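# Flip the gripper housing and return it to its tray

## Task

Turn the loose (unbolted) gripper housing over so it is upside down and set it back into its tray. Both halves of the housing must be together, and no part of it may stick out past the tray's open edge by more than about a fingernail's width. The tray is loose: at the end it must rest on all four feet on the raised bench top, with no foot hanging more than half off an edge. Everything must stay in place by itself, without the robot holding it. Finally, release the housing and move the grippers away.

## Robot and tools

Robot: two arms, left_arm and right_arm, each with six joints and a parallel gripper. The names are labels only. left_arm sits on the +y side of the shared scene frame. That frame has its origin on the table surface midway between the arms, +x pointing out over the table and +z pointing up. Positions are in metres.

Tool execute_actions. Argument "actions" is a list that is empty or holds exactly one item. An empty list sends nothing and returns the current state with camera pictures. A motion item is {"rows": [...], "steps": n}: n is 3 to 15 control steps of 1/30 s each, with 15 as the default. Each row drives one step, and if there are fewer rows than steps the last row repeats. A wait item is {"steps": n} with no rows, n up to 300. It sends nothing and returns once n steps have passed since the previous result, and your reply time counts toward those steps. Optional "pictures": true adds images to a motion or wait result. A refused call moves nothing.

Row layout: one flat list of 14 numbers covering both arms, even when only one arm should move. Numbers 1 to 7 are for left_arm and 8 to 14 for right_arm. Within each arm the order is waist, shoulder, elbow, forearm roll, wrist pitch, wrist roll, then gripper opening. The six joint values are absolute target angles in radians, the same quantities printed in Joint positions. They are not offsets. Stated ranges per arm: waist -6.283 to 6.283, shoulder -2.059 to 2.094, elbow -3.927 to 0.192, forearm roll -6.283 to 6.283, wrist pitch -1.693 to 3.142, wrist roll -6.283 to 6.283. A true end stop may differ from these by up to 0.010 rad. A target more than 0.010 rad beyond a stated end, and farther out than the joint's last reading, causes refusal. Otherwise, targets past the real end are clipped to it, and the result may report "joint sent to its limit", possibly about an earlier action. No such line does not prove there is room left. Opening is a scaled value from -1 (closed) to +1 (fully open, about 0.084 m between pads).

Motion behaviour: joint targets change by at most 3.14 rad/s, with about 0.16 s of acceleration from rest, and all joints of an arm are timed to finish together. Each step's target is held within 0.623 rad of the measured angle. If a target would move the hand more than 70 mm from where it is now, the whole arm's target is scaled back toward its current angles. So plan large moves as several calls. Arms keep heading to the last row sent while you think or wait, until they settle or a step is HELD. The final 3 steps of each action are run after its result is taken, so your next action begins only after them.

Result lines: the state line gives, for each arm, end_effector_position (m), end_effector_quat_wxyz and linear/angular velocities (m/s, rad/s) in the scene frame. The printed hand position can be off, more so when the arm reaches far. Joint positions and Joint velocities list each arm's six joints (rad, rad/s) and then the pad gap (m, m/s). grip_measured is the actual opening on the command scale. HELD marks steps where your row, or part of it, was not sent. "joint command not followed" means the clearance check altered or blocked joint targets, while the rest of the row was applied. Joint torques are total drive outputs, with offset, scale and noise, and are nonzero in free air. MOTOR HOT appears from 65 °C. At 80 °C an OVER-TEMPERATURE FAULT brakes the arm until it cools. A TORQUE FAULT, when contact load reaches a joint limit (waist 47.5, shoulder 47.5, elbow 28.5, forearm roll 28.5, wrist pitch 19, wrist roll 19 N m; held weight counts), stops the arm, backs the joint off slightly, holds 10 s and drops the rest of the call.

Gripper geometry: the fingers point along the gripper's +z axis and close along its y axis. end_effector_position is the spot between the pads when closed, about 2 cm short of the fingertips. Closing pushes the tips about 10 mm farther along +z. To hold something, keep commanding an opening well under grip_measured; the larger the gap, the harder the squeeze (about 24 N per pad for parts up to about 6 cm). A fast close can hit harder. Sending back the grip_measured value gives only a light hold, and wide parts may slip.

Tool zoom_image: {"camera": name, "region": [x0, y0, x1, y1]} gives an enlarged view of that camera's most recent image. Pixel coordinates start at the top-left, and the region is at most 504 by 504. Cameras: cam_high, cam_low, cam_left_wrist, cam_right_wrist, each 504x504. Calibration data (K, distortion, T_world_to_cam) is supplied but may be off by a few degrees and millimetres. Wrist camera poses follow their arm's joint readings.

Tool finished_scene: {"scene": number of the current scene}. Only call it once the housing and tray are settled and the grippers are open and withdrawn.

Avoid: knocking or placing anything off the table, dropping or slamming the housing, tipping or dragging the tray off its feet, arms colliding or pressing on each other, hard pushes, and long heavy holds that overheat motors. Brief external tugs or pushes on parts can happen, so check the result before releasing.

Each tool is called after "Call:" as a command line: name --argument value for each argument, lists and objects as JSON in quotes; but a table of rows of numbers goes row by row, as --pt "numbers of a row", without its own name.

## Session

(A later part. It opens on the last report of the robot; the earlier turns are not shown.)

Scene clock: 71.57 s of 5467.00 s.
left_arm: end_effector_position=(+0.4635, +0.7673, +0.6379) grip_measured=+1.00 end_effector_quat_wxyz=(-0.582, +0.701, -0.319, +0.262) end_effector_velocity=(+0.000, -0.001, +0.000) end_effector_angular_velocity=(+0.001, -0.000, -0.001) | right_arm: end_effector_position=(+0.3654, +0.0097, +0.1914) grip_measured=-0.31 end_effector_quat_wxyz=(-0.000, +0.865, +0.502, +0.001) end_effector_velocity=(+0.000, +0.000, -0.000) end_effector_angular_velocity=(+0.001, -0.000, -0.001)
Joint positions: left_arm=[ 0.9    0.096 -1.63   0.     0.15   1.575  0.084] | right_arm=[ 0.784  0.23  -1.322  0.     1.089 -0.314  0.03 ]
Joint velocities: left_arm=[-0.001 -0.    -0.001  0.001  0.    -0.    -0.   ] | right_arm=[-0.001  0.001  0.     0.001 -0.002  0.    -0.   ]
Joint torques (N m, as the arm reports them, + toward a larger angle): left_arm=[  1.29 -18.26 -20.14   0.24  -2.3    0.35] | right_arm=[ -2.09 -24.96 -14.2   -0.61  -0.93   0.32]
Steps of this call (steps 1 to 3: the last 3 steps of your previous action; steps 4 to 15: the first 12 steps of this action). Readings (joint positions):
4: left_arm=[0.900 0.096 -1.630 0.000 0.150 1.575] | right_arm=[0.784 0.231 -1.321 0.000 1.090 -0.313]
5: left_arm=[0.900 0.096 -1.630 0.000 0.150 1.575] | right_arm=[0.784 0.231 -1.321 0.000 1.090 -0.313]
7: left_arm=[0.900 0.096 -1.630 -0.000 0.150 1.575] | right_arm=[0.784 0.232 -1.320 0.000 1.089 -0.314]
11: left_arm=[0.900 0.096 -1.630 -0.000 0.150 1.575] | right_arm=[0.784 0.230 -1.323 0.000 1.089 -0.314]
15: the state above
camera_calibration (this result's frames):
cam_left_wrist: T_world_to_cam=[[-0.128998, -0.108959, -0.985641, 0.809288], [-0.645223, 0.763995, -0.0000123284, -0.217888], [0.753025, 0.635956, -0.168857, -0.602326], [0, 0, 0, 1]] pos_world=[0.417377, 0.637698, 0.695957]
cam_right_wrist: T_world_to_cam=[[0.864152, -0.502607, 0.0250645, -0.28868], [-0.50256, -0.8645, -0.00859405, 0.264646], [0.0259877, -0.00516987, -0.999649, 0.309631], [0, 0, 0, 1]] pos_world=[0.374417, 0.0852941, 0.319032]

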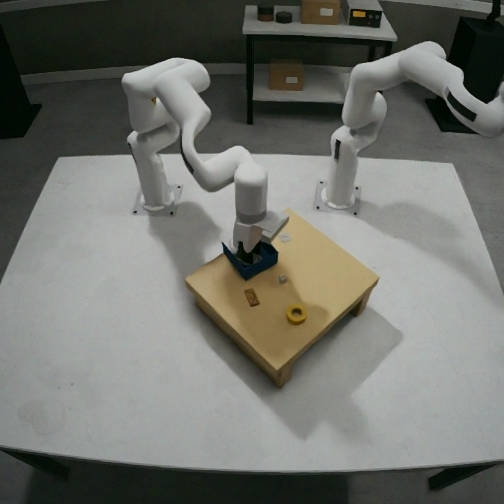

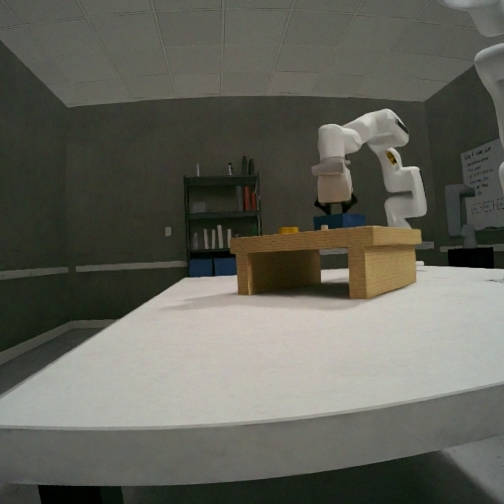

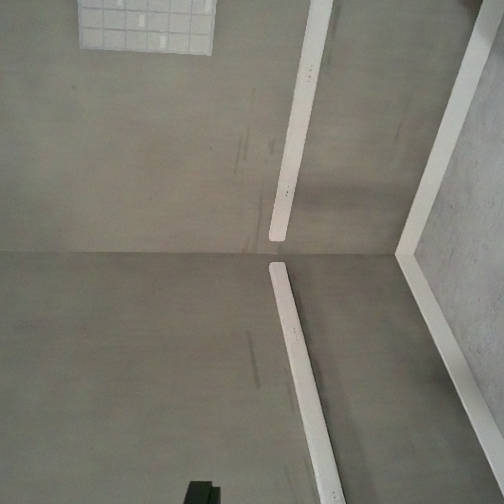

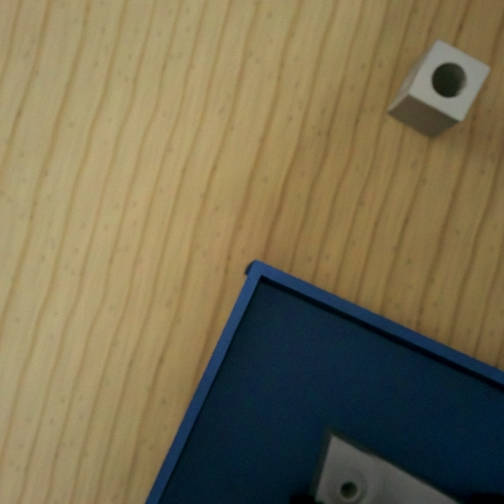

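Call:
execute_actions --actions '[{"rows":[[0.9,0.096,-1.63,0,0.15,1.575,1,0.784,0.228,-1.33,0,1.102,-0.314,0.67],[0.9,0.096,-1.63,0,0.15,1.575,1,0.784,0.228,-1.33,0,1.102,-0.314,0.67],[0.9,0.096,-1.63,0,0.15,1.575,1,0.784,0.228,-1.33,0,1.102,-0.314,0.67],[0.9,0.096,-1.63,0,0.15,1.575,1,0.784,0.228,-1.33,0,1.102,-0.314,0.67],[0.9,0.096,-1.63,0,0.15,1.575,1,0.784,0.228,-1.33,0,1.102,-0.314,0.67],[0.9,0.096,-1.63,0,0.15,1.575,1,0.784,0.228,-1.33,0,1.102,-0.314,0.67],[0.9,0.096,-1.63,0,0.15,1.575,1,0.784,0.228,-1.33,0,1.102,-0.314,0.67],[0.9,0.096,-1.63,0,0.15,1.575,1,0.784,0.238,-1.309,0,1.071,-0.314,0.67]],"steps":15}]'

Call:
execute_actions --actions '[{"rows":[[0.9,0.096,-1.63,0,0.15,1.575,1,0.784,0.238,-1.309,0,1.071,-0.314,0.67],[0.9,0.096,-1.63,0,0.15,1.575,1,0.784,0.238,-1.309,0,1.071,-0.314,0.67],[0.9,0.096,-1.63,0,0.15,1.575,1,0.784,0.238,-1.309,0,1.071,-0.314,0.3],[0.9,0.096,-1.63,0,0.15,1.575,1,0.784,0.238,-1.309,0,1.071,-0.314,0.3],[0.9,0.096,-1.63,0,0.15,1.575,1,0.784,0.238,-1.309,0,1.071,-0.314,0.3],[0.9,0.096,-1.63,0,0.15,1.575,1,0.784,0.238,-1.309,0,1.071,-0.314,-0.1]],"steps":15}]'

Scene clock: 72.17 s of 5467.00 s.
left_arm: end_effector_position=(+0.4635, +0.7673, +0.6379) grip_measured=+1.00 end_effector_quat_wxyz=(-0.582, +0.701, -0.319, +0.262) end_effector_velocity=(+0.000, -0.001, -0.000) end_effector_angular_velocity=(-0.001, -0.000, -0.001) | right_arm: end_effector_position=(+0.3649, +0.0087, +0.1858) grip_measured=+0.67 end_effector_quat_wxyz=(+0.000, +0.865, +0.502, -0.001) end_effector_velocity=(-0.015, -0.010, -0.070) end_effector_angular_velocity=(-0.046, +0.054, +0.003)
Joint positions: left_arm=[ 0.9    0.096 -1.63  -0.     0.15   1.575  0.084] | right_arm=[ 0.784  0.236 -1.314 -0.     1.08  -0.314  0.072]
Joint velocities: left_arm=[-0.001 -0.     0.    -0.001  0.001 -0.     0.   ] | right_arm=[ 0.004  0.06   0.111  0.003 -0.1   -0.    -0.   ]
Joint torques (N m, as the arm reports them, + toward a larger angle): left_arm=[  1.26 -18.29 -20.07   0.26  -2.4    0.33] | right_arm=[ -1.89 -34.17 -19.04  -0.67  -1.45   0.19]
Steps of this call (steps 1 to 3: the last 3 steps of your previous action; steps 4 to 6: the robot went on to your last target; steps 7 to 18: the first 12 steps of this action). Readings (joint positions):
7: left_arm=[0.900 0.096 -1.630 0.000 0.150 1.575] | right_arm=[0.784 0.231 -1.322 -0.000 1.089 -0.314]
8: left_arm=[0.900 0.096 -1.630 0.000 0.150 1.575] | right_arm=[0.784 0.231 -1.322 -0.000 1.091 -0.314]
10: left_arm=[0.900 0.096 -1.630 -0.000 0.150 1.575] | right_arm=[0.784 0.232 -1.322 -0.000 1.098 -0.314]
14: left_arm=[0.900 0.096 -1.630 0.000 0.150 1.575] | right_arm=[0.784 0.230 -1.327 -0.000 1.101 -0.314]
18: the state above

Scene clock: 72.67 s of 5467.00 s.
left_arm: end_effector_position=(+0.4635, +0.7673, +0.6379) grip_measured=+1.00 end_effector_quat_wxyz=(-0.582, +0.701, -0.319, +0.262) end_effector_velocity=(+0.000, +0.000, -0.000) end_effector_angular_velocity=(-0.001, -0.000, +0.000) | right_arm: end_effector_position=(+0.3654, +0.0093, +0.1839) grip_measured=+0.16 end_effector_quat_wxyz=(-0.000, +0.865, +0.502, +0.001) end_effector_velocity=(-0.001, +0.000, -0.000) end_effector_angular_velocity=(-0.001, +0.001, +0.001)
Joint positions: left_arm=[ 0.9    0.096 -1.63  -0.     0.15   1.575  0.084] | right_arm=[ 0.784  0.237 -1.31  -0.     1.071 -0.314  0.051]
Joint velocities: left_arm=[ 0.     0.001 -0.    -0.     0.    -0.     0.   ] | right_arm=[ 0.001  0.     0.    -0.     0.001  0.     0.   ]
Joint torques (N m, as the arm reports them, + toward a larger angle): left_arm=[  1.17 -18.18 -20.05   0.33  -2.35   0.33] | right_arm=[ -0.67 -28.89 -16.71  -0.5   -1.25   0.28]
Steps of this call (steps 1 to 3: the last 3 steps of your previous action; steps 4 to 15: the first 12 steps of this action). Readings (joint positions):
4: left_arm=[0.900 0.096 -1.630 -0.000 0.150 1.575] | right_arm=[0.784 0.238 -1.309 0.000 1.073 -0.314]
5: left_arm=[0.900 0.096 -1.630 -0.000 0.150 1.575] | right_arm=[0.784 0.238 -1.309 -0.000 1.072 -0.314]
7: left_arm=[0.900 0.096 -1.630 -0.000 0.150 1.575] | right_arm=[0.784 0.238 -1.310 -0.000 1.072 -0.314]
11: left_arm=[0.900 0.096 -1.630 0.000 0.150 1.575] | right_arm=[0.784 0.237 -1.310 -0.000 1.071 -0.314]
15: the state above

Call:
execute_actions --actions '[{"rows":[[0.9,0.096,-1.63,0,0.15,1.575,1,0.795,0.238,-1.309,0,1.071,-0.303,-0.3],[0.9,0.096,-1.63,0,0.15,1.575,1,0.795,0.238,-1.309,0,1.071,-0.303,-0.3],[0.9,0.096,-1.63,0,0.15,1.575,1,0.795,0.238,-1.309,0,1.071,-0.303,-0.3],[0.9,0.096,-1.63,0,0.15,1.575,1,0.808,0.238,-1.309,0,1.071,-0.29,-0.3],[0.9,0.096,-1.63,0,0.15,1.575,1,0.808,0.238,-1.309,0,1.071,-0.29,-0.3],[0.9,0.096,-1.63,0,0.15,1.575,1,0.808,0.238,-1.309,0,1.071,-0.29,-0.3],[0.9,0.096,-1.63,0,0.15,1.575,1,0.821,0.238,-1.309,0,1.071,-0.277,-0.3]],"steps":15}]'

Call:
execute_actions --actions '[{"rows":[[0.9,0.096,-1.63,0,0.15,1.575,1,0.821,0.215,-1.365,0,1.15,-0.277,-0.3]],"steps":15}]' --pictures true

Scene clock: 73.23 s of 5467.00 s.
left_arm: end_effector_position=(+0.4635, +0.7673, +0.6379) grip_measured=+1.00 end_effector_quat_wxyz=(-0.582, +0.701, -0.319, +0.262) end_effector_velocity=(+0.000, -0.000, +0.000) end_effector_angular_velocity=(-0.000, -0.000, -0.001) | right_arm: end_effector_position=(+0.3534, +0.0219, +0.1837) grip_measured=+0.16 end_effector_quat_wxyz=(+0.000, +0.865, +0.502, +0.001) end_effector_velocity=(-0.012, +0.012, -0.001) end_effector_angular_velocity=(-0.001, +0.001, -0.007)
Joint positions: left_arm=[ 0.9    0.096 -1.63  -0.     0.15   1.575  0.084] | right_arm=[ 0.817  0.238 -1.31  -0.001  1.071 -0.28   0.051]
Joint velocities: left_arm=[-0.001  0.    -0.001 -0.     0.    -0.    -0.   ] | right_arm=[ 0.032  0.     0.001 -0.     0.     0.04   0.   ]
Joint torques (N m, as the arm reports them, + toward a larger angle): left_arm=[  1.13 -18.36 -20.03   0.27  -2.42   0.4 ] | right_arm=[  2.16 -26.5  -14.71   0.71  -1.18  -0.05]
Steps of this call (steps 1 to 3: the last 3 steps of your previous action; steps 4 to 5: the robot went on to your last target; steps 6 to 17: the first 12 steps of this action). Readings (joint positions):
6: left_arm=[0.900 0.096 -1.630 0.000 0.150 1.575] | right_arm=[0.784 0.238 -1.310 -0.000 1.071 -0.314]
7: left_arm=[0.900 0.096 -1.630 -0.000 0.150 1.575] | right_arm=[0.785 0.238 -1.310 -0.000 1.071 -0.312]
9: left_arm=[0.900 0.096 -1.630 0.000 0.150 1.575] | right_arm=[0.790 0.238 -1.310 -0.000 1.071 -0.307]
13: left_arm=[0.900 0.096 -1.630 -0.000 0.150 1.575] | right_arm=[0.806 0.238 -1.310 -0.000 1.071 -0.292]
17: the state above

Scene clock: 73.73 s of 5467.00 s.
left_arm: end_effector_position=(+0.4635, +0.7673, +0.6379) grip_measured=+1.00 end_effector_quat_wxyz=(-0.582, +0.701, -0.319, +0.262) end_effector_velocity=(+0.000, -0.001, -0.000) end_effector_angular_velocity=(+0.000, +0.001, -0.001) | right_arm: end_effector_position=(+0.3514, +0.0236, +0.2115) grip_measured=+0.16 end_effector_quat_wxyz=(+0.000, +0.865, +0.502, -0.001) end_effector_velocity=(-0.004, -0.006, -0.007) end_effector_angular_velocity=(-0.024, +0.023, -0.003)
Joint positions: left_arm=[ 0.9    0.096 -1.63   0.     0.15   1.575  0.084] | right_arm=[ 0.821  0.216 -1.363  0.     1.148 -0.277  0.051]
Joint velocities: left_arm=[-0.001 -0.     0.001  0.     0.     0.    -0.   ] | right_arm=[-0.003  0.008  0.002 -0.002  0.023  0.    -0.   ]
Joint torques (N m, as the arm reports them, + toward a larger angle): left_arm=[  1.27 -18.29 -20.05   0.29  -2.24   0.44] | right_arm=[ -0.56 -31.21 -18.74  -0.36  -1.61   0.03]
Steps of this call (steps 1 to 3: the last 3 steps of your previous action; steps 4 to 15: the first 12 steps of this action). Readings (joint positions):
4: left_arm=[0.900 0.096 -1.630 0.000 0.150 1.575] | right_arm=[0.819 0.238 -1.310 -0.001 1.071 -0.278]
5: left_arm=[0.900 0.096 -1.630 -0.000 0.150 1.575] | right_arm=[0.820 0.237 -1.312 -0.000 1.077 -0.277]
7: left_arm=[0.900 0.096 -1.630 -0.000 0.150 1.575] | right_arm=[0.822 0.231 -1.329 0.001 1.110 -0.277]
11: left_arm=[0.900 0.096 -1.630 -0.000 0.150 1.575] | right_arm=[0.822 0.216 -1.361 0.001 1.141 -0.277]
15: the state above
camera_calibration (this result's frames):
cam_left_wrist: T_world_to_cam=[[-0.128998, -0.108959, -0.985641, 0.809288], [-0.645223, 0.763995, -0.0000123356, -0.217888], [0.753026, 0.635956, -0.168856, -0.602326], [0, 0, 0, 1]] pos_world=[0.417377, 0.637698, 0.695957]
cam_right_wrist: T_world_to_cam=[[0.864275, -0.502459, 0.023741, -0.269875], [-0.502516, -0.864559, -0.00393039, 0.268785], [0.0225003, -0.00853328, -0.99971, 0.331478], [0, 0, 0, 1]] pos_world=[0.360857, 0.0996083, 0.338846]

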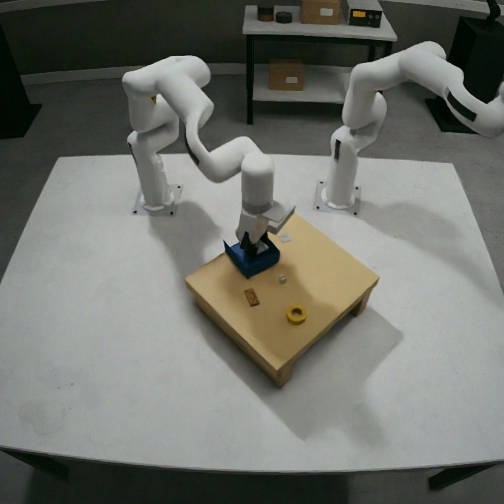

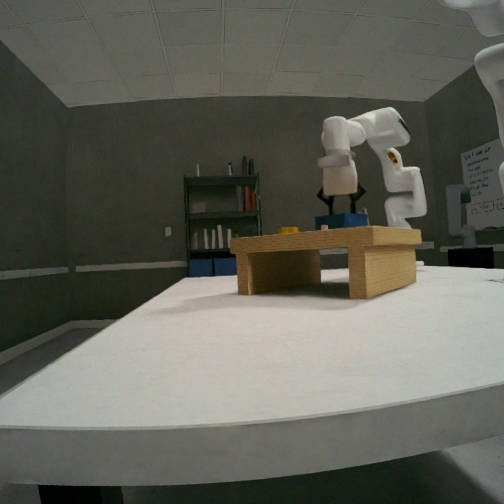

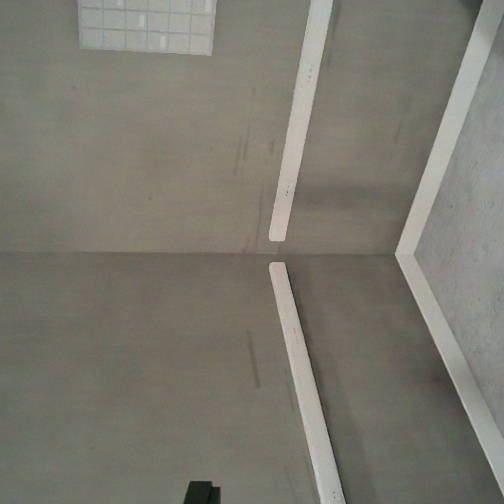

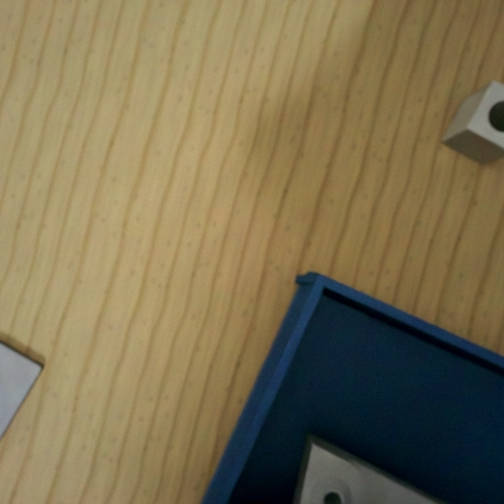

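Call:
execute_actions --actions '[{"rows":[[0.9,0.096,-1.63,0,0.15,1.575,1,0.821,0.185,-1.45,0,1.265,-0.277,-0.3]],"steps":10}]'

Call:
execute_actions --actions '[{"rows":[[0.9,0.096,-1.63,0,0.15,1.575,1,0.68,0.185,-1.45,0,1.265,-0.277,-0.3]],"steps":15}]'

Call:
execute_actions --actions '[{"steps":8}]' --pictures true

Scene clock: 74.10 s of 5467.00 s.
left_arm: end_effector_position=(+0.4635, +0.7673, +0.6379) grip_measured=+1.00 end_effector_quat_wxyz=(-0.582, +0.701, -0.319, +0.262) end_effector_velocity=(-0.000, +0.000, +0.000) end_effector_angular_velocity=(+0.002, +0.001, +0.001) | right_arm: end_effector_position=(+0.3521, +0.0239, +0.2521) grip_measured=+0.16 end_effector_quat_wxyz=(-0.001, +0.865, +0.502, +0.005) end_effector_velocity=(+0.012, +0.011, +0.163) end_effector_angular_velocity=(+0.103, -0.107, -0.000)
Joint positions: left_arm=[ 0.9    0.096 -1.63   0.     0.15   1.575  0.084] | right_arm=[ 0.821  0.187 -1.44  -0.     1.243 -0.277  0.051]
Joint velocities: left_arm=[ 0.001  0.    -0.     0.002 -0.    -0.    -0.   ] | right_arm=[-0.    -0.129 -0.266 -0.002  0.246  0.     0.   ]
Joint torques (N m, as the arm reports them, + toward a larger angle): left_arm=[  1.25 -18.12 -20.1    0.28  -2.38   0.37] | right_arm=[ -1.27 -19.03 -11.68   0.1   -1.1    0.03]
Steps of this call (steps 1 to 3: the last 3 steps of your previous action; step 4: the robot went on to your last target; steps 5 to 11: the first 7 steps of this action). Readings (joint positions):
5: left_arm=[0.900 0.096 -1.630 -0.000 0.150 1.575] | right_arm=[0.821 0.215 -1.364 0.000 1.150 -0.277]
6: left_arm=[0.900 0.096 -1.630 0.000 0.150 1.575] | right_arm=[0.821 0.215 -1.368 0.000 1.156 -0.277]
8: left_arm=[0.900 0.096 -1.630 -0.000 0.150 1.575] | right_arm=[0.821 0.207 -1.393 0.000 1.196 -0.277]
11: the state above

Scene clock: 74.60 s of 5467.00 s.
left_arm: end_effector_position=(+0.4635, +0.7673, +0.6379) grip_measured=+1.00 end_effector_quat_wxyz=(-0.582, +0.701, -0.319, +0.262) end_effector_velocity=(+0.001, -0.001, +0.001) end_effector_angular_velocity=(-0.000, -0.002, -0.002) | right_arm: end_effector_position=(+0.3975, -0.0336, +0.2560) grip_measured=+0.16 end_effector_quat_wxyz=(+0.000, +0.898, +0.441, -0.000) end_effector_velocity=(+0.003, -0.005, +0.001) end_effector_angular_velocity=(+0.003, +0.002, -0.014)
Joint positions: left_arm=[ 0.9    0.096 -1.63   0.     0.15   1.575  0.084] | right_arm=[ 0.683  0.185 -1.45   0.     1.265 -0.277  0.051]
Joint velocities: left_arm=[-0.002 -0.    -0.001 -0.001  0.    -0.    -0.   ] | right_arm=[-0.012 -0.    -0.001  0.004  0.002 -0.    -0.   ]
Joint torques (N m, as the arm reports them, + toward a larger angle): left_arm=[  1.05 -18.25 -20.05   0.31  -2.35   0.33] | right_arm=[ -0.79 -30.09 -18.17  -0.36  -1.42   0.08]
Steps of this call (steps 1 to 3: the last 3 steps of your previous action; steps 4 to 15: the first 12 steps of this action). Readings (joint positions):
4: left_arm=[0.900 0.096 -1.630 -0.000 0.150 1.575] | right_arm=[0.821 0.185 -1.448 0.000 1.261 -0.277]
5: left_arm=[0.900 0.096 -1.630 -0.000 0.150 1.575] | right_arm=[0.817 0.186 -1.447 0.000 1.262 -0.277]
7: left_arm=[0.900 0.096 -1.630 0.000 0.150 1.575] | right_arm=[0.780 0.186 -1.447 0.001 1.264 -0.277]
11: left_arm=[0.900 0.096 -1.630 -0.000 0.150 1.575] | right_arm=[0.693 0.186 -1.449 -0.001 1.265 -0.277]
15: the state above

Scene clock: 74.87 s of 5467.00 s.
left_arm: end_effector_position=(+0.4635, +0.7673, +0.6379) grip_measured=+1.00 end_effector_quat_wxyz=(-0.582, +0.701, -0.319, +0.262) end_effector_velocity=(+0.000, -0.001, +0.000) end_effector_angular_velocity=(+0.000, -0.000, -0.001) | right_arm: end_effector_position=(+0.3983, -0.0347, +0.2561) grip_measured=+0.16 end_effector_quat_wxyz=(-0.000, +0.898, +0.440, -0.000) end_effector_velocity=(+0.002, -0.002, -0.000) end_effector_angular_velocity=(-0.001, -0.001, -0.005)
Joint positions: left_arm=[ 0.9    0.096 -1.63  -0.     0.15   1.575  0.084] | right_arm=[ 0.681  0.185 -1.45   0.     1.265 -0.277  0.051]
Joint velocities: left_arm=[-0.001  0.    -0.    -0.    -0.     0.    -0.   ] | right_arm=[-0.005  0.001 -0.001 -0.002 -0.001 -0.     0.   ]
Joint torques (N m, as the arm reports them, + toward a larger angle): left_arm=[  1.21 -18.18 -19.93   0.4   -2.37   0.38] | right_arm=[ -0.81 -30.22 -18.27   0.18  -1.45   0.11]
Kept back: nothing.
Steps of this call (steps 1 to 3: the last 3 steps of your previous action; steps 4 to 8: the robot went on to your last target). Readings (joint positions):
1: left_arm=[0.900 0.096 -1.630 0.000 0.150 1.575] | right_arm=[0.683 0.185 -1.450 0.000 1.265 -0.277]
2: left_arm=[0.900 0.096 -1.630 0.000 0.150 1.575] | right_arm=[0.683 0.185 -1.450 0.000 1.265 -0.277]
4: left_arm=[0.900 0.096 -1.630 0.000 0.150 1.575] | right_arm=[0.682 0.185 -1.450 0.000 1.265 -0.277]
8: the state above
camera_calibration (this result's frames):
cam_left_wrist: T_world_to_cam=[[-0.128997, -0.108959, -0.985641, 0.809288], [-0.645223, 0.763995, -0.000012513, -0.217888], [0.753025, 0.635956, -0.168856, -0.602326], [0, 0, 0, 1]] pos_world=[0.417377, 0.637698, 0.695957]
cam_right_wrist: T_world_to_cam=[[0.785401, -0.618505, 0.0244163, -0.313487], [-0.618574, -0.785707, -0.00554158, 0.291528], [0.0226116, -0.0107509, -0.999687, 0.374381], [0, 0, 0, 1]] pos_world=[0.418079, 0.0391879, 0.383534]

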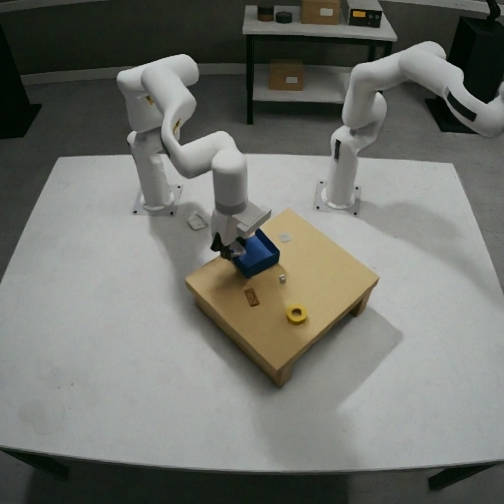

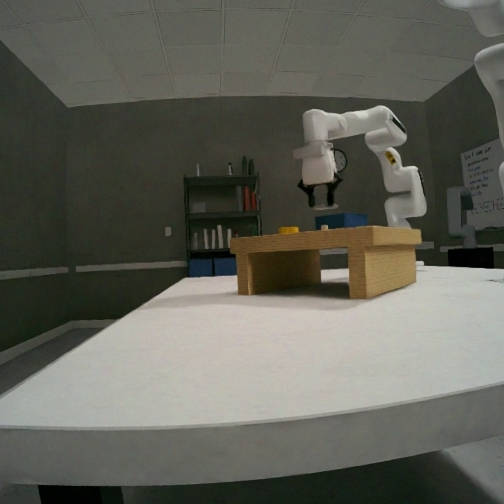

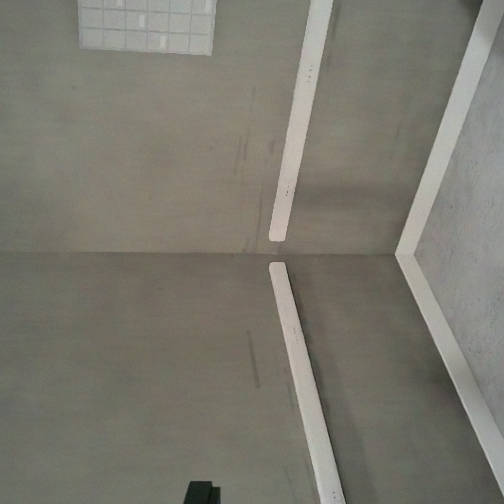

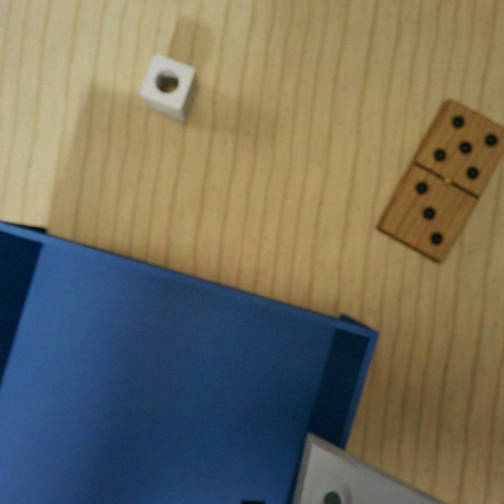

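Call:
zoom_image --camera "cam_high" --region '[160,170,320,300]'

Region (160, 170, 320, 300) of cam_high's 504x504 image, scaled by 3.150, with more detail than that image has; it fills the top 410 rows of this view, and the rest is white.

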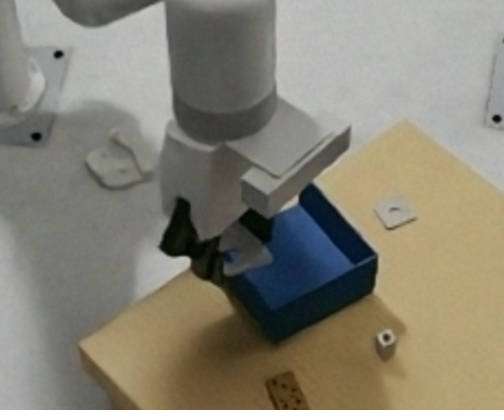

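Call:
execute_actions --actions '[{"rows":[[0.9,0.096,-1.63,0,0.15,1.575,1,0.2,0.185,-1.45,0,1.265,-0.277,-0.3]],"steps":15}]'

Call:
execute_actions --actions '[{"rows":[[0.9,0.096,-1.63,0,0.15,1.575,1,0.2,-0.156,-0.737,0,0.893,-0.277,-0.3]],"steps":15}]'

Call:
execute_actions --actions '[{"steps":12}]'

Call:
execute_actions --actions '[{"rows":[[0.9,0.096,-1.63,0,0.15,1.575,1,0.2,0.03,-0.66,0,0.63,-0.277,-0.3],[0.9,0.096,-1.63,0,0.15,1.575,1,0.2,0.03,-0.66,0,0.63,-0.277,-0.3],[0.9,0.096,-1.63,0,0.15,1.575,1,0.2,0.03,-0.66,0,0.63,-0.277,-0.3],[0.9,0.096,-1.63,0,0.15,1.575,1,0.2,0.03,-0.66,0,0.63,-0.277,-0.3],[0.9,0.096,-1.63,0,0.15,1.575,1,0.2,0.03,-0.66,0,0.63,-0.277,-0.3],[0.9,0.096,-1.63,0,0.15,1.575,1,0.2,0.125,-0.638,0,0.513,-0.277,-0.3]],"steps":15}]'

Call:
execute_actions --actions '[{"steps":8}]' --pictures true

Scene clock: 75.83 s of 5467.00 s.
left_arm: end_effector_position=(+0.4635, +0.7673, +0.6379) grip_measured=+1.00 end_effector_quat_wxyz=(-0.582, +0.701, -0.319, +0.262) end_effector_velocity=(-0.000, -0.000, +0.001) end_effector_angular_velocity=(+0.001, -0.001, -0.000) | right_arm: end_effector_position=(+0.4648, -0.1552, +0.2561) grip_measured=+0.16 end_effector_quat_wxyz=(+0.000, +0.948, +0.320, +0.000) end_effector_velocity=(+0.152, -0.389, +0.000) end_effector_angular_velocity=(+0.002, +0.001, -0.788)
Joint positions: left_arm=[ 0.9    0.096 -1.63  -0.     0.15   1.575  0.084] | right_arm=[ 0.421  0.185 -1.45  -0.     1.265 -0.277  0.051]
Joint velocities: left_arm=[-0.    -0.    -0.001  0.    -0.    -0.     0.   ] | right_arm=[-0.787 -0.     0.     0.002  0.     0.    -0.   ]
Joint torques (N m, as the arm reports them, + toward a larger angle): left_arm=[  1.15 -18.06 -20.05   0.23  -2.36   0.33] | right_arm=[ -1.23 -30.65 -18.52  -0.18  -1.47  -0.17]
Steps of this call (steps 1 to 15: the robot went on to your last target; steps 16 to 17: nothing new was sent; steps 18 to 29: the first 12 steps of this action). Readings (joint positions):
18: left_arm=[0.900 0.096 -1.630 0.000 0.150 1.575] | right_arm=[0.680 0.185 -1.450 0.000 1.265 -0.277]
19: left_arm=[0.900 0.096 -1.630 0.000 0.150 1.575] | right_arm=[0.676 0.185 -1.450 0.000 1.265 -0.277]
21: left_arm=[0.900 0.096 -1.630 0.000 0.150 1.575] | right_arm=[0.639 0.185 -1.450 0.001 1.265 -0.277]
25: left_arm=[0.900 0.096 -1.630 0.000 0.150 1.575] | right_arm=[0.525 0.185 -1.450 -0.000 1.265 -0.277]
29: the state above

Scene clock: 76.33 s of 5467.00 s.
left_arm: end_effector_position=(+0.4635, +0.7673, +0.6379) grip_measured=+1.00 end_effector_quat_wxyz=(-0.582, +0.701, -0.319, +0.262) end_effector_velocity=(-0.000, +0.001, -0.001) end_effector_angular_velocity=(-0.001, +0.000, +0.001) | right_arm: end_effector_position=(+0.4160, -0.2671, +0.1919) grip_measured=+0.16 end_effector_quat_wxyz=(+0.000, +0.974, +0.227, +0.006) end_effector_velocity=(-0.266, -0.121, -0.234) end_effector_angular_velocity=(-0.013, +0.071, -0.157)
Joint positions: left_arm=[ 0.9    0.096 -1.63   0.     0.15   1.575  0.084] | right_arm=[ 0.229 -0.044 -0.983  0.     1.015 -0.277  0.051]
Joint velocities: left_arm=[ 0.001  0.001  0.001 -0.    -0.    -0.     0.   ] | right_arm=[-0.157 -0.632  1.394 -0.    -0.689 -0.     0.   ]
Joint torques (N m, as the arm reports them, + toward a larger angle): left_arm=[  1.25 -17.98 -20.04   0.28  -2.34   0.38] | right_arm=[ -1.24 -24.3  -18.13  -0.29  -1.76   0.24]
Steps of this call (steps 1 to 3: the last 3 steps of your previous action; steps 4 to 15: the first 12 steps of this action). Readings (joint positions):
4: left_arm=[0.900 0.096 -1.630 0.000 0.150 1.575] | right_arm=[0.317 0.185 -1.450 -0.000 1.265 -0.277]
5: left_arm=[0.900 0.096 -1.630 0.000 0.150 1.575] | right_arm=[0.294 0.183 -1.445 -0.000 1.261 -0.277]
7: left_arm=[0.900 0.096 -1.630 -0.000 0.150 1.575] | right_arm=[0.269 0.158 -1.400 -0.000 1.230 -0.277]
11: left_arm=[0.900 0.096 -1.630 -0.000 0.150 1.575] | right_arm=[0.251 0.043 -1.179 0.000 1.110 -0.277]
15: the state above

Scene clock: 76.73 s of 5467.00 s.
left_arm: end_effector_position=(+0.4635, +0.7673, +0.6379) grip_measured=+1.00 end_effector_quat_wxyz=(-0.582, +0.701, -0.319, +0.262) end_effector_velocity=(-0.000, +0.001, -0.001) end_effector_angular_velocity=(-0.001, +0.001, +0.001) | right_arm: end_effector_position=(+0.3676, -0.2875, +0.1519) grip_measured=+0.16 end_effector_quat_wxyz=(+0.000, +0.977, +0.214, +0.001) end_effector_velocity=(-0.009, -0.003, -0.008) end_effector_angular_velocity=(-0.001, +0.007, -0.006)
Joint positions: left_arm=[ 0.9    0.096 -1.63   0.     0.15   1.575  0.084] | right_arm=[ 0.201 -0.154 -0.742  0.     0.894 -0.277  0.051]
Joint velocities: left_arm=[ 0.001  0.     0.    -0.001  0.001  0.     0.   ] | right_arm=[-0.005 -0.014  0.04   0.    -0.019  0.    -0.   ]
Joint torques (N m, as the arm reports them, + toward a larger angle): left_arm=[  1.22 -18.22 -19.99   0.28  -2.34   0.39] | right_arm=[ -0.43 -18.67 -17.06  -0.6   -1.46  -0.02]
Kept back: nothing.
Steps of this call (steps 1 to 3: the last 3 steps of your previous action; steps 4 to 12: the robot went on to your last target). Readings (joint positions):
1: left_arm=[0.900 0.096 -1.630 0.000 0.150 1.575] | right_arm=[0.224 -0.065 -0.936 0.000 0.992 -0.277]
2: left_arm=[0.900 0.096 -1.630 -0.000 0.150 1.575] | right_arm=[0.218 -0.086 -0.891 0.000 0.970 -0.277]
4: left_arm=[0.900 0.096 -1.630 -0.000 0.150 1.575] | right_arm=[0.209 -0.121 -0.812 0.000 0.932 -0.277]
8: left_arm=[0.900 0.096 -1.630 0.000 0.150 1.575] | right_arm=[0.202 -0.149 -0.752 0.000 0.901 -0.277]
12: the state above

Scene clock: 77.13 s of 5467.00 s.
left_arm: end_effector_position=(+0.4635, +0.7673, +0.6379) grip_measured=+1.00 end_effector_quat_wxyz=(-0.582, +0.701, -0.319, +0.262) end_effector_velocity=(-0.001, +0.001, -0.000) end_effector_angular_velocity=(+0.001, +0.000, +0.001) | right_arm: end_effector_position=(+0.3645, -0.2883, +0.0401) grip_measured=+0.16 end_effector_quat_wxyz=(-0.000, +0.977, +0.213, -0.005) end_effector_velocity=(-0.030, -0.005, -0.160) end_effector_angular_velocity=(-0.004, +0.027, -0.002)
Joint positions: left_arm=[ 0.9    0.096 -1.63  -0.     0.15   1.575  0.084] | right_arm=[ 0.2    0.098 -0.644  0.     0.555 -0.277  0.051]
Joint velocities: left_arm=[ 0.001 -0.     0.001  0.001 -0.001  0.     0.   ] | right_arm=[-0.001  0.385  0.133  0.001 -0.491 -0.     0.   ]
Joint torques (N m, as the arm reports them, + toward a larger angle): left_arm=[  1.35 -18.18 -20.06   0.36  -2.38   0.39] | right_arm=[ -0.46 -35.49 -18.64  -0.11  -1.86   0.15]
Steps of this call (steps 1 to 12: the first 12 steps of this action). Readings (joint positions):
1: left_arm=[0.900 0.096 -1.630 -0.000 0.150 1.575] | right_arm=[0.201 -0.155 -0.741 0.000 0.893 -0.277]
2: left_arm=[0.900 0.096 -1.630 -0.000 0.150 1.575] | right_arm=[0.201 -0.152 -0.739 -0.000 0.887 -0.277]
4: left_arm=[0.900 0.096 -1.630 0.000 0.150 1.575] | right_arm=[0.200 -0.123 -0.729 -0.000 0.838 -0.277]
8: left_arm=[0.900 0.096 -1.630 0.000 0.150 1.575] | right_arm=[0.200 0.001 -0.675 0.000 0.679 -0.277]
12: the state above

Scene clock: 77.40 s of 5467.00 s.
left_arm: end_effector_position=(+0.4635, +0.7673, +0.6379) grip_measured=+1.00 end_effector_quat_wxyz=(-0.582, +0.701, -0.319, +0.262) end_effector_velocity=(-0.000, +0.001, -0.000) end_effector_angular_velocity=(+0.002, +0.002, +0.001) | right_arm: end_effector_position=(+0.3672, -0.2879, +0.0322) grip_measured=+0.16 end_effector_quat_wxyz=(+0.000, +0.977, +0.213, +0.001) end_effector_velocity=(-0.005, -0.001, -0.009) end_effector_angular_velocity=(-0.001, +0.010, -0.001)
Joint positions: left_arm=[ 0.9    0.096 -1.63   0.     0.15   1.575  0.084] | right_arm=[ 0.2    0.122 -0.64  -0.     0.515 -0.277  0.051]
Joint velocities: left_arm=[ 0.001  0.001  0.001  0.003 -0.001 -0.     0.   ] | right_arm=[-0.     0.016  0.012  0.    -0.018  0.    -0.   ]
Joint torques (N m, as the arm reports them, + toward a larger angle): left_arm=[  1.31 -18.49 -20.03   0.27  -2.36   0.3 ] | right_arm=[ -0.99 -23.02 -13.38  -0.38  -1.41   0.14]
Kept back: nothing.
Steps of this call (steps 1 to 3: the last 3 steps of your previous action; steps 4 to 8: the robot went on to your last target). Readings (joint positions):
1: left_arm=[0.900 0.096 -1.630 0.000 0.150 1.575] | right_arm=[0.200 0.108 -0.640 0.000 0.542 -0.277]
2: left_arm=[0.900 0.096 -1.630 -0.000 0.150 1.575] | right_arm=[0.200 0.114 -0.639 0.000 0.532 -0.277]
4: left_arm=[0.900 0.096 -1.630 -0.000 0.150 1.575] | right_arm=[0.200 0.119 -0.640 0.000 0.522 -0.277]
8: the state above
camera_calibration (this result's frames):
cam_left_wrist: T_world_to_cam=[[-0.128998, -0.10896, -0.985641, 0.809288], [-0.645223, 0.763995, -0.0000123953, -0.217888], [0.753025, 0.635956, -0.168857, -0.602326], [0, 0, 0, 1]] pos_world=[0.417377, 0.637698, 0.695957]
cam_right_wrist: T_world_to_cam=[[0.410217, -0.911639, 0.0252355, -0.386862], [-0.911811, -0.410525, -0.00831172, 0.28783], [0.0179371, -0.0196004, -0.999647, 0.147771], [0, 0, 0, 1]] pos_world=[0.418493, -0.231621, 0.159874]

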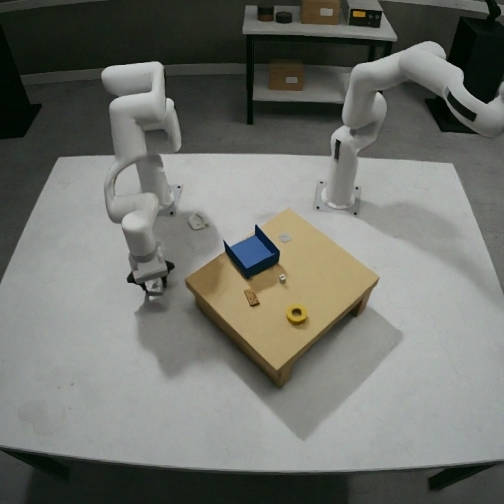

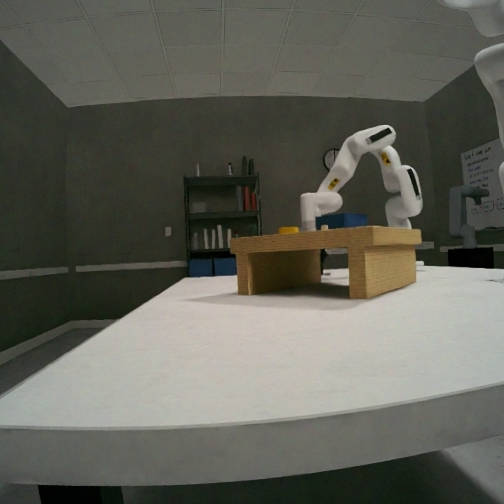

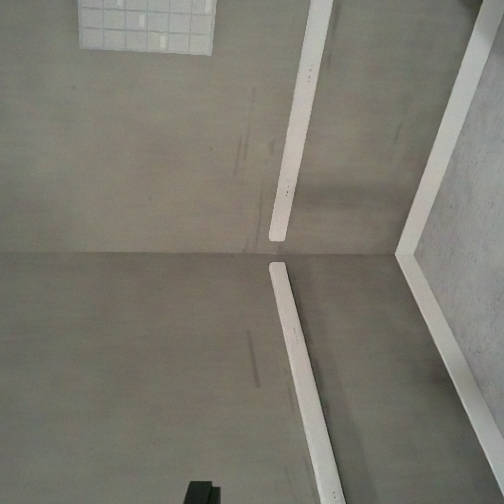

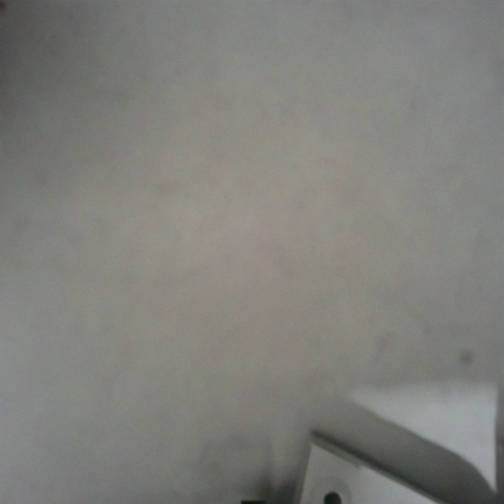

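Call:
execute_actions --actions '[{"rows":[[0.9,0.096,-1.63,0,0.15,1.575,1,0.2,0.14,-0.637,0,0.497,-0.277,-0.3],[0.9,0.096,-1.63,0,0.15,1.575,1,0.2,0.14,-0.637,0,0.497,-0.277,-0.3],[0.9,0.096,-1.63,0,0.15,1.575,1,0.2,0.14,-0.637,0,0.497,-0.277,-0.3],[0.9,0.096,-1.63,0,0.15,1.575,1,0.2,0.14,-0.637,0,0.497,-0.277,-0.3],[0.9,0.096,-1.63,0,0.15,1.575,1,0.2,0.14,-0.637,0,0.497,-0.277,-0.3],[0.9,0.096,-1.63,0,0.15,1.575,1,0.2,0.14,-0.637,0,0.497,-0.277,-0.3],[0.9,0.096,-1.63,0,0.15,1.575,1,0.2,0.14,-0.637,0,0.497,-0.277,0.3],[0.9,0.096,-1.63,0,0.15,1.575,1,0.2,0.14,-0.637,0,0.497,-0.277,0.7]],"steps":15}]'

Call:
execute_actions --actions '[{"rows":[[0.9,0.096,-1.63,0,0.15,1.575,1,0.2,-0.156,-0.737,0,0.893,-0.277,0.7]],"steps":15}]'

Scene clock: 78.00 s of 5467.00 s.
left_arm: end_effector_position=(+0.4635, +0.7673, +0.6379) grip_measured=+1.00 end_effector_quat_wxyz=(-0.582, +0.701, -0.319, +0.262) end_effector_velocity=(-0.000, +0.000, -0.000) end_effector_angular_velocity=(-0.000, +0.000, +0.000) | right_arm: end_effector_position=(+0.3661, -0.2881, +0.0259) grip_measured=+0.68 end_effector_quat_wxyz=(+0.000, +0.977, +0.213, +0.000) end_effector_velocity=(+0.001, -0.000, -0.000) end_effector_angular_velocity=(+0.000, -0.002, -0.000)
Joint positions: left_arm=[ 0.9    0.096 -1.63  -0.     0.15   1.575  0.084] | right_arm=[ 0.2    0.14  -0.637 -0.     0.497 -0.277  0.072]
Joint velocities: left_arm=[ 0.  0.  0. -0. -0.  0. -0.] | right_arm=[-0.001  0.002 -0.001 -0.    -0.003 -0.     0.014]
Joint torques (N m, as the arm reports them, + toward a larger angle): left_arm=[  1.16 -18.01 -19.95   0.22  -2.28   0.4 ] | right_arm=[ -0.17 -22.74 -13.29  -0.09  -1.34   0.06]
Steps of this call (steps 1 to 6: the robot went on to your last target; steps 7 to 18: the first 12 steps of this action). Readings (joint positions):
7: left_arm=[0.900 0.096 -1.630 0.000 0.150 1.575] | right_arm=[0.200 0.125 -0.638 -0.000 0.513 -0.277]
8: left_arm=[0.900 0.096 -1.630 0.000 0.150 1.575] | right_arm=[0.200 0.127 -0.638 -0.000 0.510 -0.277]
10: left_arm=[0.900 0.096 -1.630 -0.000 0.150 1.575] | right_arm=[0.200 0.133 -0.638 -0.000 0.504 -0.277]
14: left_arm=[0.900 0.096 -1.630 -0.000 0.150 1.575] | right_arm=[0.200 0.139 -0.637 0.000 0.499 -0.277]
18: the state above

Scene clock: 78.50 s of 5467.00 s.
left_arm: end_effector_position=(+0.4635, +0.7673, +0.6379) grip_measured=+1.00 end_effector_quat_wxyz=(-0.582, +0.701, -0.319, +0.262) end_effector_velocity=(+0.001, -0.001, +0.001) end_effector_angular_velocity=(+0.001, -0.002, -0.002) | right_arm: end_effector_position=(+0.3709, -0.2873, +0.1389) grip_measured=+0.70 end_effector_quat_wxyz=(+0.000, +0.977, +0.213, +0.005) end_effector_velocity=(-0.016, -0.003, +0.195) end_effector_angular_velocity=(+0.007, -0.043, -0.000)
Joint positions: left_arm=[ 0.9    0.096 -1.63   0.     0.15   1.575  0.084] | right_arm=[ 0.2   -0.126 -0.729 -0.     0.846 -0.277  0.073]
Joint velocities: left_arm=[-0.002  0.    -0.002 -0.001 -0.    -0.    -0.   ] | right_arm=[-0.    -0.436 -0.16   0.     0.553 -0.     0.   ]
Joint torques (N m, as the arm reports them, + toward a larger angle): left_arm=[  1.25 -18.22 -20.01   0.41  -2.39   0.39] | right_arm=[ -1.37  -6.99 -11.84  -0.04  -1.53   0.18]
Steps of this call (steps 1 to 3: the last 3 steps of your previous action; steps 4 to 15: the first 12 steps of this action). Readings (joint positions):
4: left_arm=[0.900 0.096 -1.630 0.000 0.150 1.575] | right_arm=[0.200 0.140 -0.637 0.000 0.498 -0.277]
5: left_arm=[0.900 0.096 -1.630 -0.000 0.150 1.575] | right_arm=[0.200 0.137 -0.638 0.000 0.503 -0.277]
7: left_arm=[0.900 0.096 -1.630 -0.000 0.150 1.575] | right_arm=[0.200 0.105 -0.645 0.000 0.553 -0.277]
11: left_arm=[0.900 0.096 -1.630 0.000 0.150 1.575] | right_arm=[0.200 -0.025 -0.695 -0.000 0.715 -0.277]
15: the state above

Call:
execute_actions --actions '[{"rows":[[0.9,0.096,-1.63,0,0.15,1.575,1,1.14,-1.031,-0.44,0,1.471,1.571,1]],"steps":15}]'

Call:
execute_actions --actions '[{"steps":22}]' --pictures true

Scene clock: 79.03 s of 5467.00 s.
left_arm: end_effector_position=(+0.4635, +0.7673, +0.6379) grip_measured=+1.00 end_effector_quat_wxyz=(-0.582, +0.701, -0.319, +0.262) end_effector_velocity=(+0.002, -0.001, -0.001) end_effector_angular_velocity=(-0.002, +0.000, -0.003) | right_arm: end_effector_position=(+0.2619, -0.2102, +0.1905) grip_measured=+1.00 end_effector_quat_wxyz=(+0.007, +0.977, +0.213, -0.031) end_effector_velocity=(-0.306, +0.203, +0.158) end_effector_angular_velocity=(-0.028, -0.086, +0.008)
Joint positions: left_arm=[ 0.9    0.096 -1.63   0.     0.15   1.575  0.084] | right_arm=[ 0.492 -0.442 -0.616  0.     1.122  0.015  0.084]
Joint velocities: left_arm=[-0.003  0.     0.001 -0.001 -0.    -0.     0.   ] | right_arm=[ 0.977 -0.977  0.305  0.001  0.606  0.971  0.   ]
Joint torques (N m, as the arm reports them, + toward a larger angle): left_arm=[  1.13 -18.39 -20.11   0.31  -2.32   0.31] | right_arm=[ -0.77 -14.05 -17.44  -0.2   -1.28   0.21]
Steps of this call (steps 1 to 3: the last 3 steps of your previous action; step 4: the robot went on to your last target; steps 5 to 16: the first 12 steps of this action). Readings (joint positions):
5: left_arm=[0.900 0.096 -1.630 0.000 0.150 1.575] | right_arm=[0.200 -0.151 -0.734 0.000 0.887 -0.277]
6: left_arm=[0.900 0.096 -1.630 0.000 0.150 1.575] | right_arm=[0.204 -0.156 -0.731 -0.000 0.894 -0.271]
8: left_arm=[0.900 0.096 -1.630 0.000 0.150 1.575] | right_arm=[0.245 -0.197 -0.711 -0.000 0.935 -0.227]
12: left_arm=[0.900 0.096 -1.630 0.000 0.150 1.575] | right_arm=[0.367 -0.317 -0.660 0.000 1.035 -0.109]
16: the state above

Scene clock: 79.77 s of 5467.00 s.
left_arm: end_effector_position=(+0.4635, +0.7673, +0.6379) grip_measured=+1.00 end_effector_quat_wxyz=(-0.582, +0.701, -0.319, +0.262) end_effector_velocity=(-0.001, +0.001, -0.000) end_effector_angular_velocity=(-0.000, -0.000, +0.002) | right_arm: end_effector_position=(+0.0696, -0.1637, +0.2501) grip_measured=+1.00 end_effector_quat_wxyz=(+0.001, +0.986, -0.166, -0.000) end_effector_velocity=(-0.040, -0.010, +0.003) end_effector_angular_velocity=(+0.003, -0.005, -1.626)
Joint positions: left_arm=[ 0.9    0.096 -1.63   0.     0.15   1.575  0.084] | right_arm=[ 1.127 -1.02  -0.443 -0.     1.464  1.414  0.084]
Joint velocities: left_arm=[ 0.002  0.     0.    -0.001 -0.    -0.    -0.   ] | right_arm=[ 0.146 -0.13   0.043 -0.001  0.082  1.773 -0.   ]
Joint torques (N m, as the arm reports them, + toward a larger angle): left_arm=[  1.29 -18.24 -20.07   0.46  -2.3    0.33] | right_arm=[ -2.88   2.09 -17.95  -0.39  -1.77  -0.8 ]
Kept back: nothing.
Steps of this call (steps 1 to 3: the last 3 steps of your previous action; steps 4 to 22: the robot went on to your last target). Readings (joint positions):
1: left_arm=[0.900 0.096 -1.630 -0.000 0.150 1.575] | right_arm=[0.525 -0.475 -0.606 0.000 1.142 0.048]
2: left_arm=[0.900 0.096 -1.630 0.000 0.150 1.575] | right_arm=[0.558 -0.507 -0.596 0.000 1.161 0.082]
4: left_arm=[0.900 0.096 -1.630 -0.000 0.150 1.575] | right_arm=[0.628 -0.571 -0.578 0.000 1.199 0.153]
8: left_arm=[0.900 0.096 -1.630 -0.000 0.150 1.575] | right_arm=[0.770 -0.698 -0.540 0.000 1.274 0.326]
22: the state above
camera_calibration (this result's frames):
cam_left_wrist: T_world_to_cam=[[-0.128998, -0.10896, -0.985641, 0.809288], [-0.645223, 0.763995, -0.0000123844, -0.217888], [0.753025, 0.635956, -0.168857, -0.602326], [0, 0, 0, 1]] pos_world=[0.417377, 0.637698, 0.695957]
cam_right_wrist: T_world_to_cam=[[-0.334244, -0.942127, 0.0260182, -0.110438], [-0.94248, 0.334219, -0.00541937, 0.192607], [-0.00359005, -0.026333, -0.999647, 0.373677], [0, 0, 0, 1]] pos_world=[0.145956, -0.158579, 0.377462]

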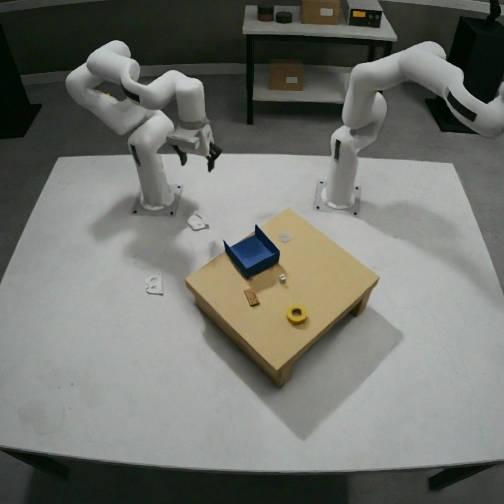

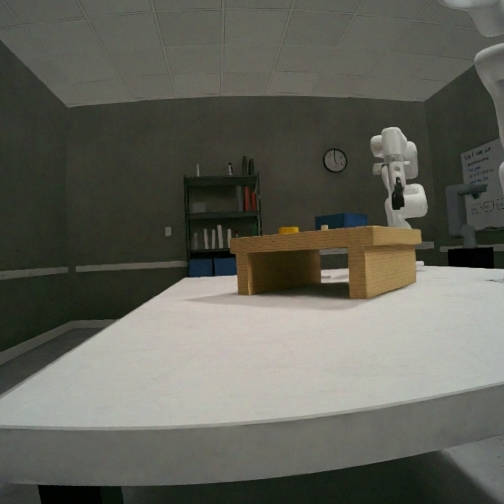

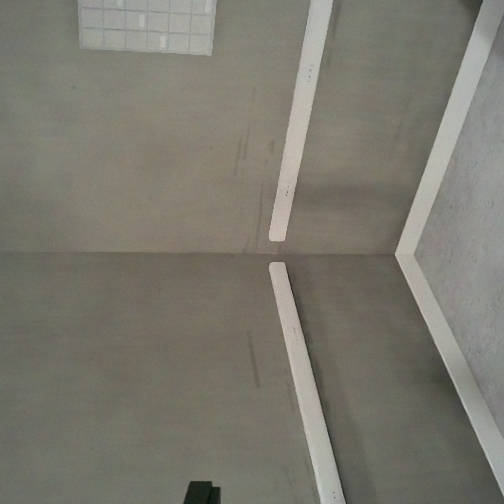

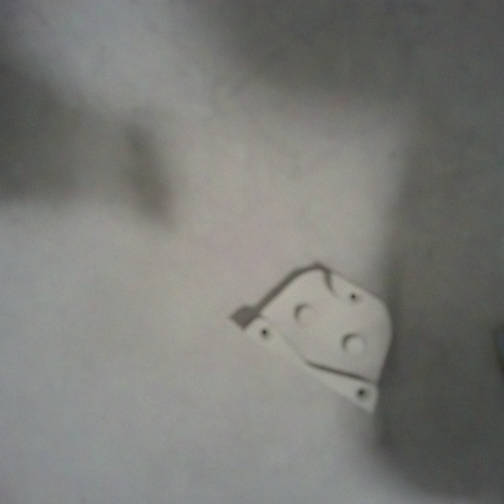

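Call:
zoom_image --camera "cam_high" --region '[120,200,220,310]'

Region (120, 200, 220, 310) of cam_high's 504x504 image, scaled by 4.582, with more detail than that image has; it fills the left 458 columns of this view, and the rest is white.

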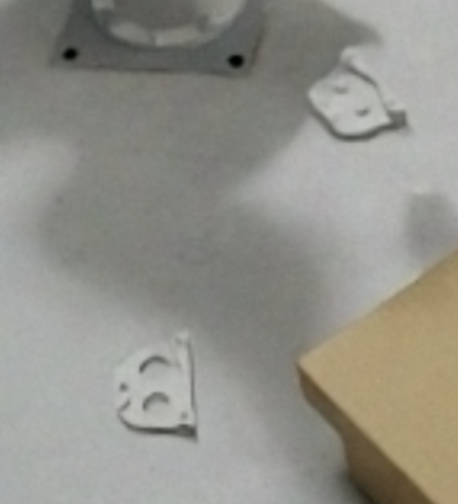

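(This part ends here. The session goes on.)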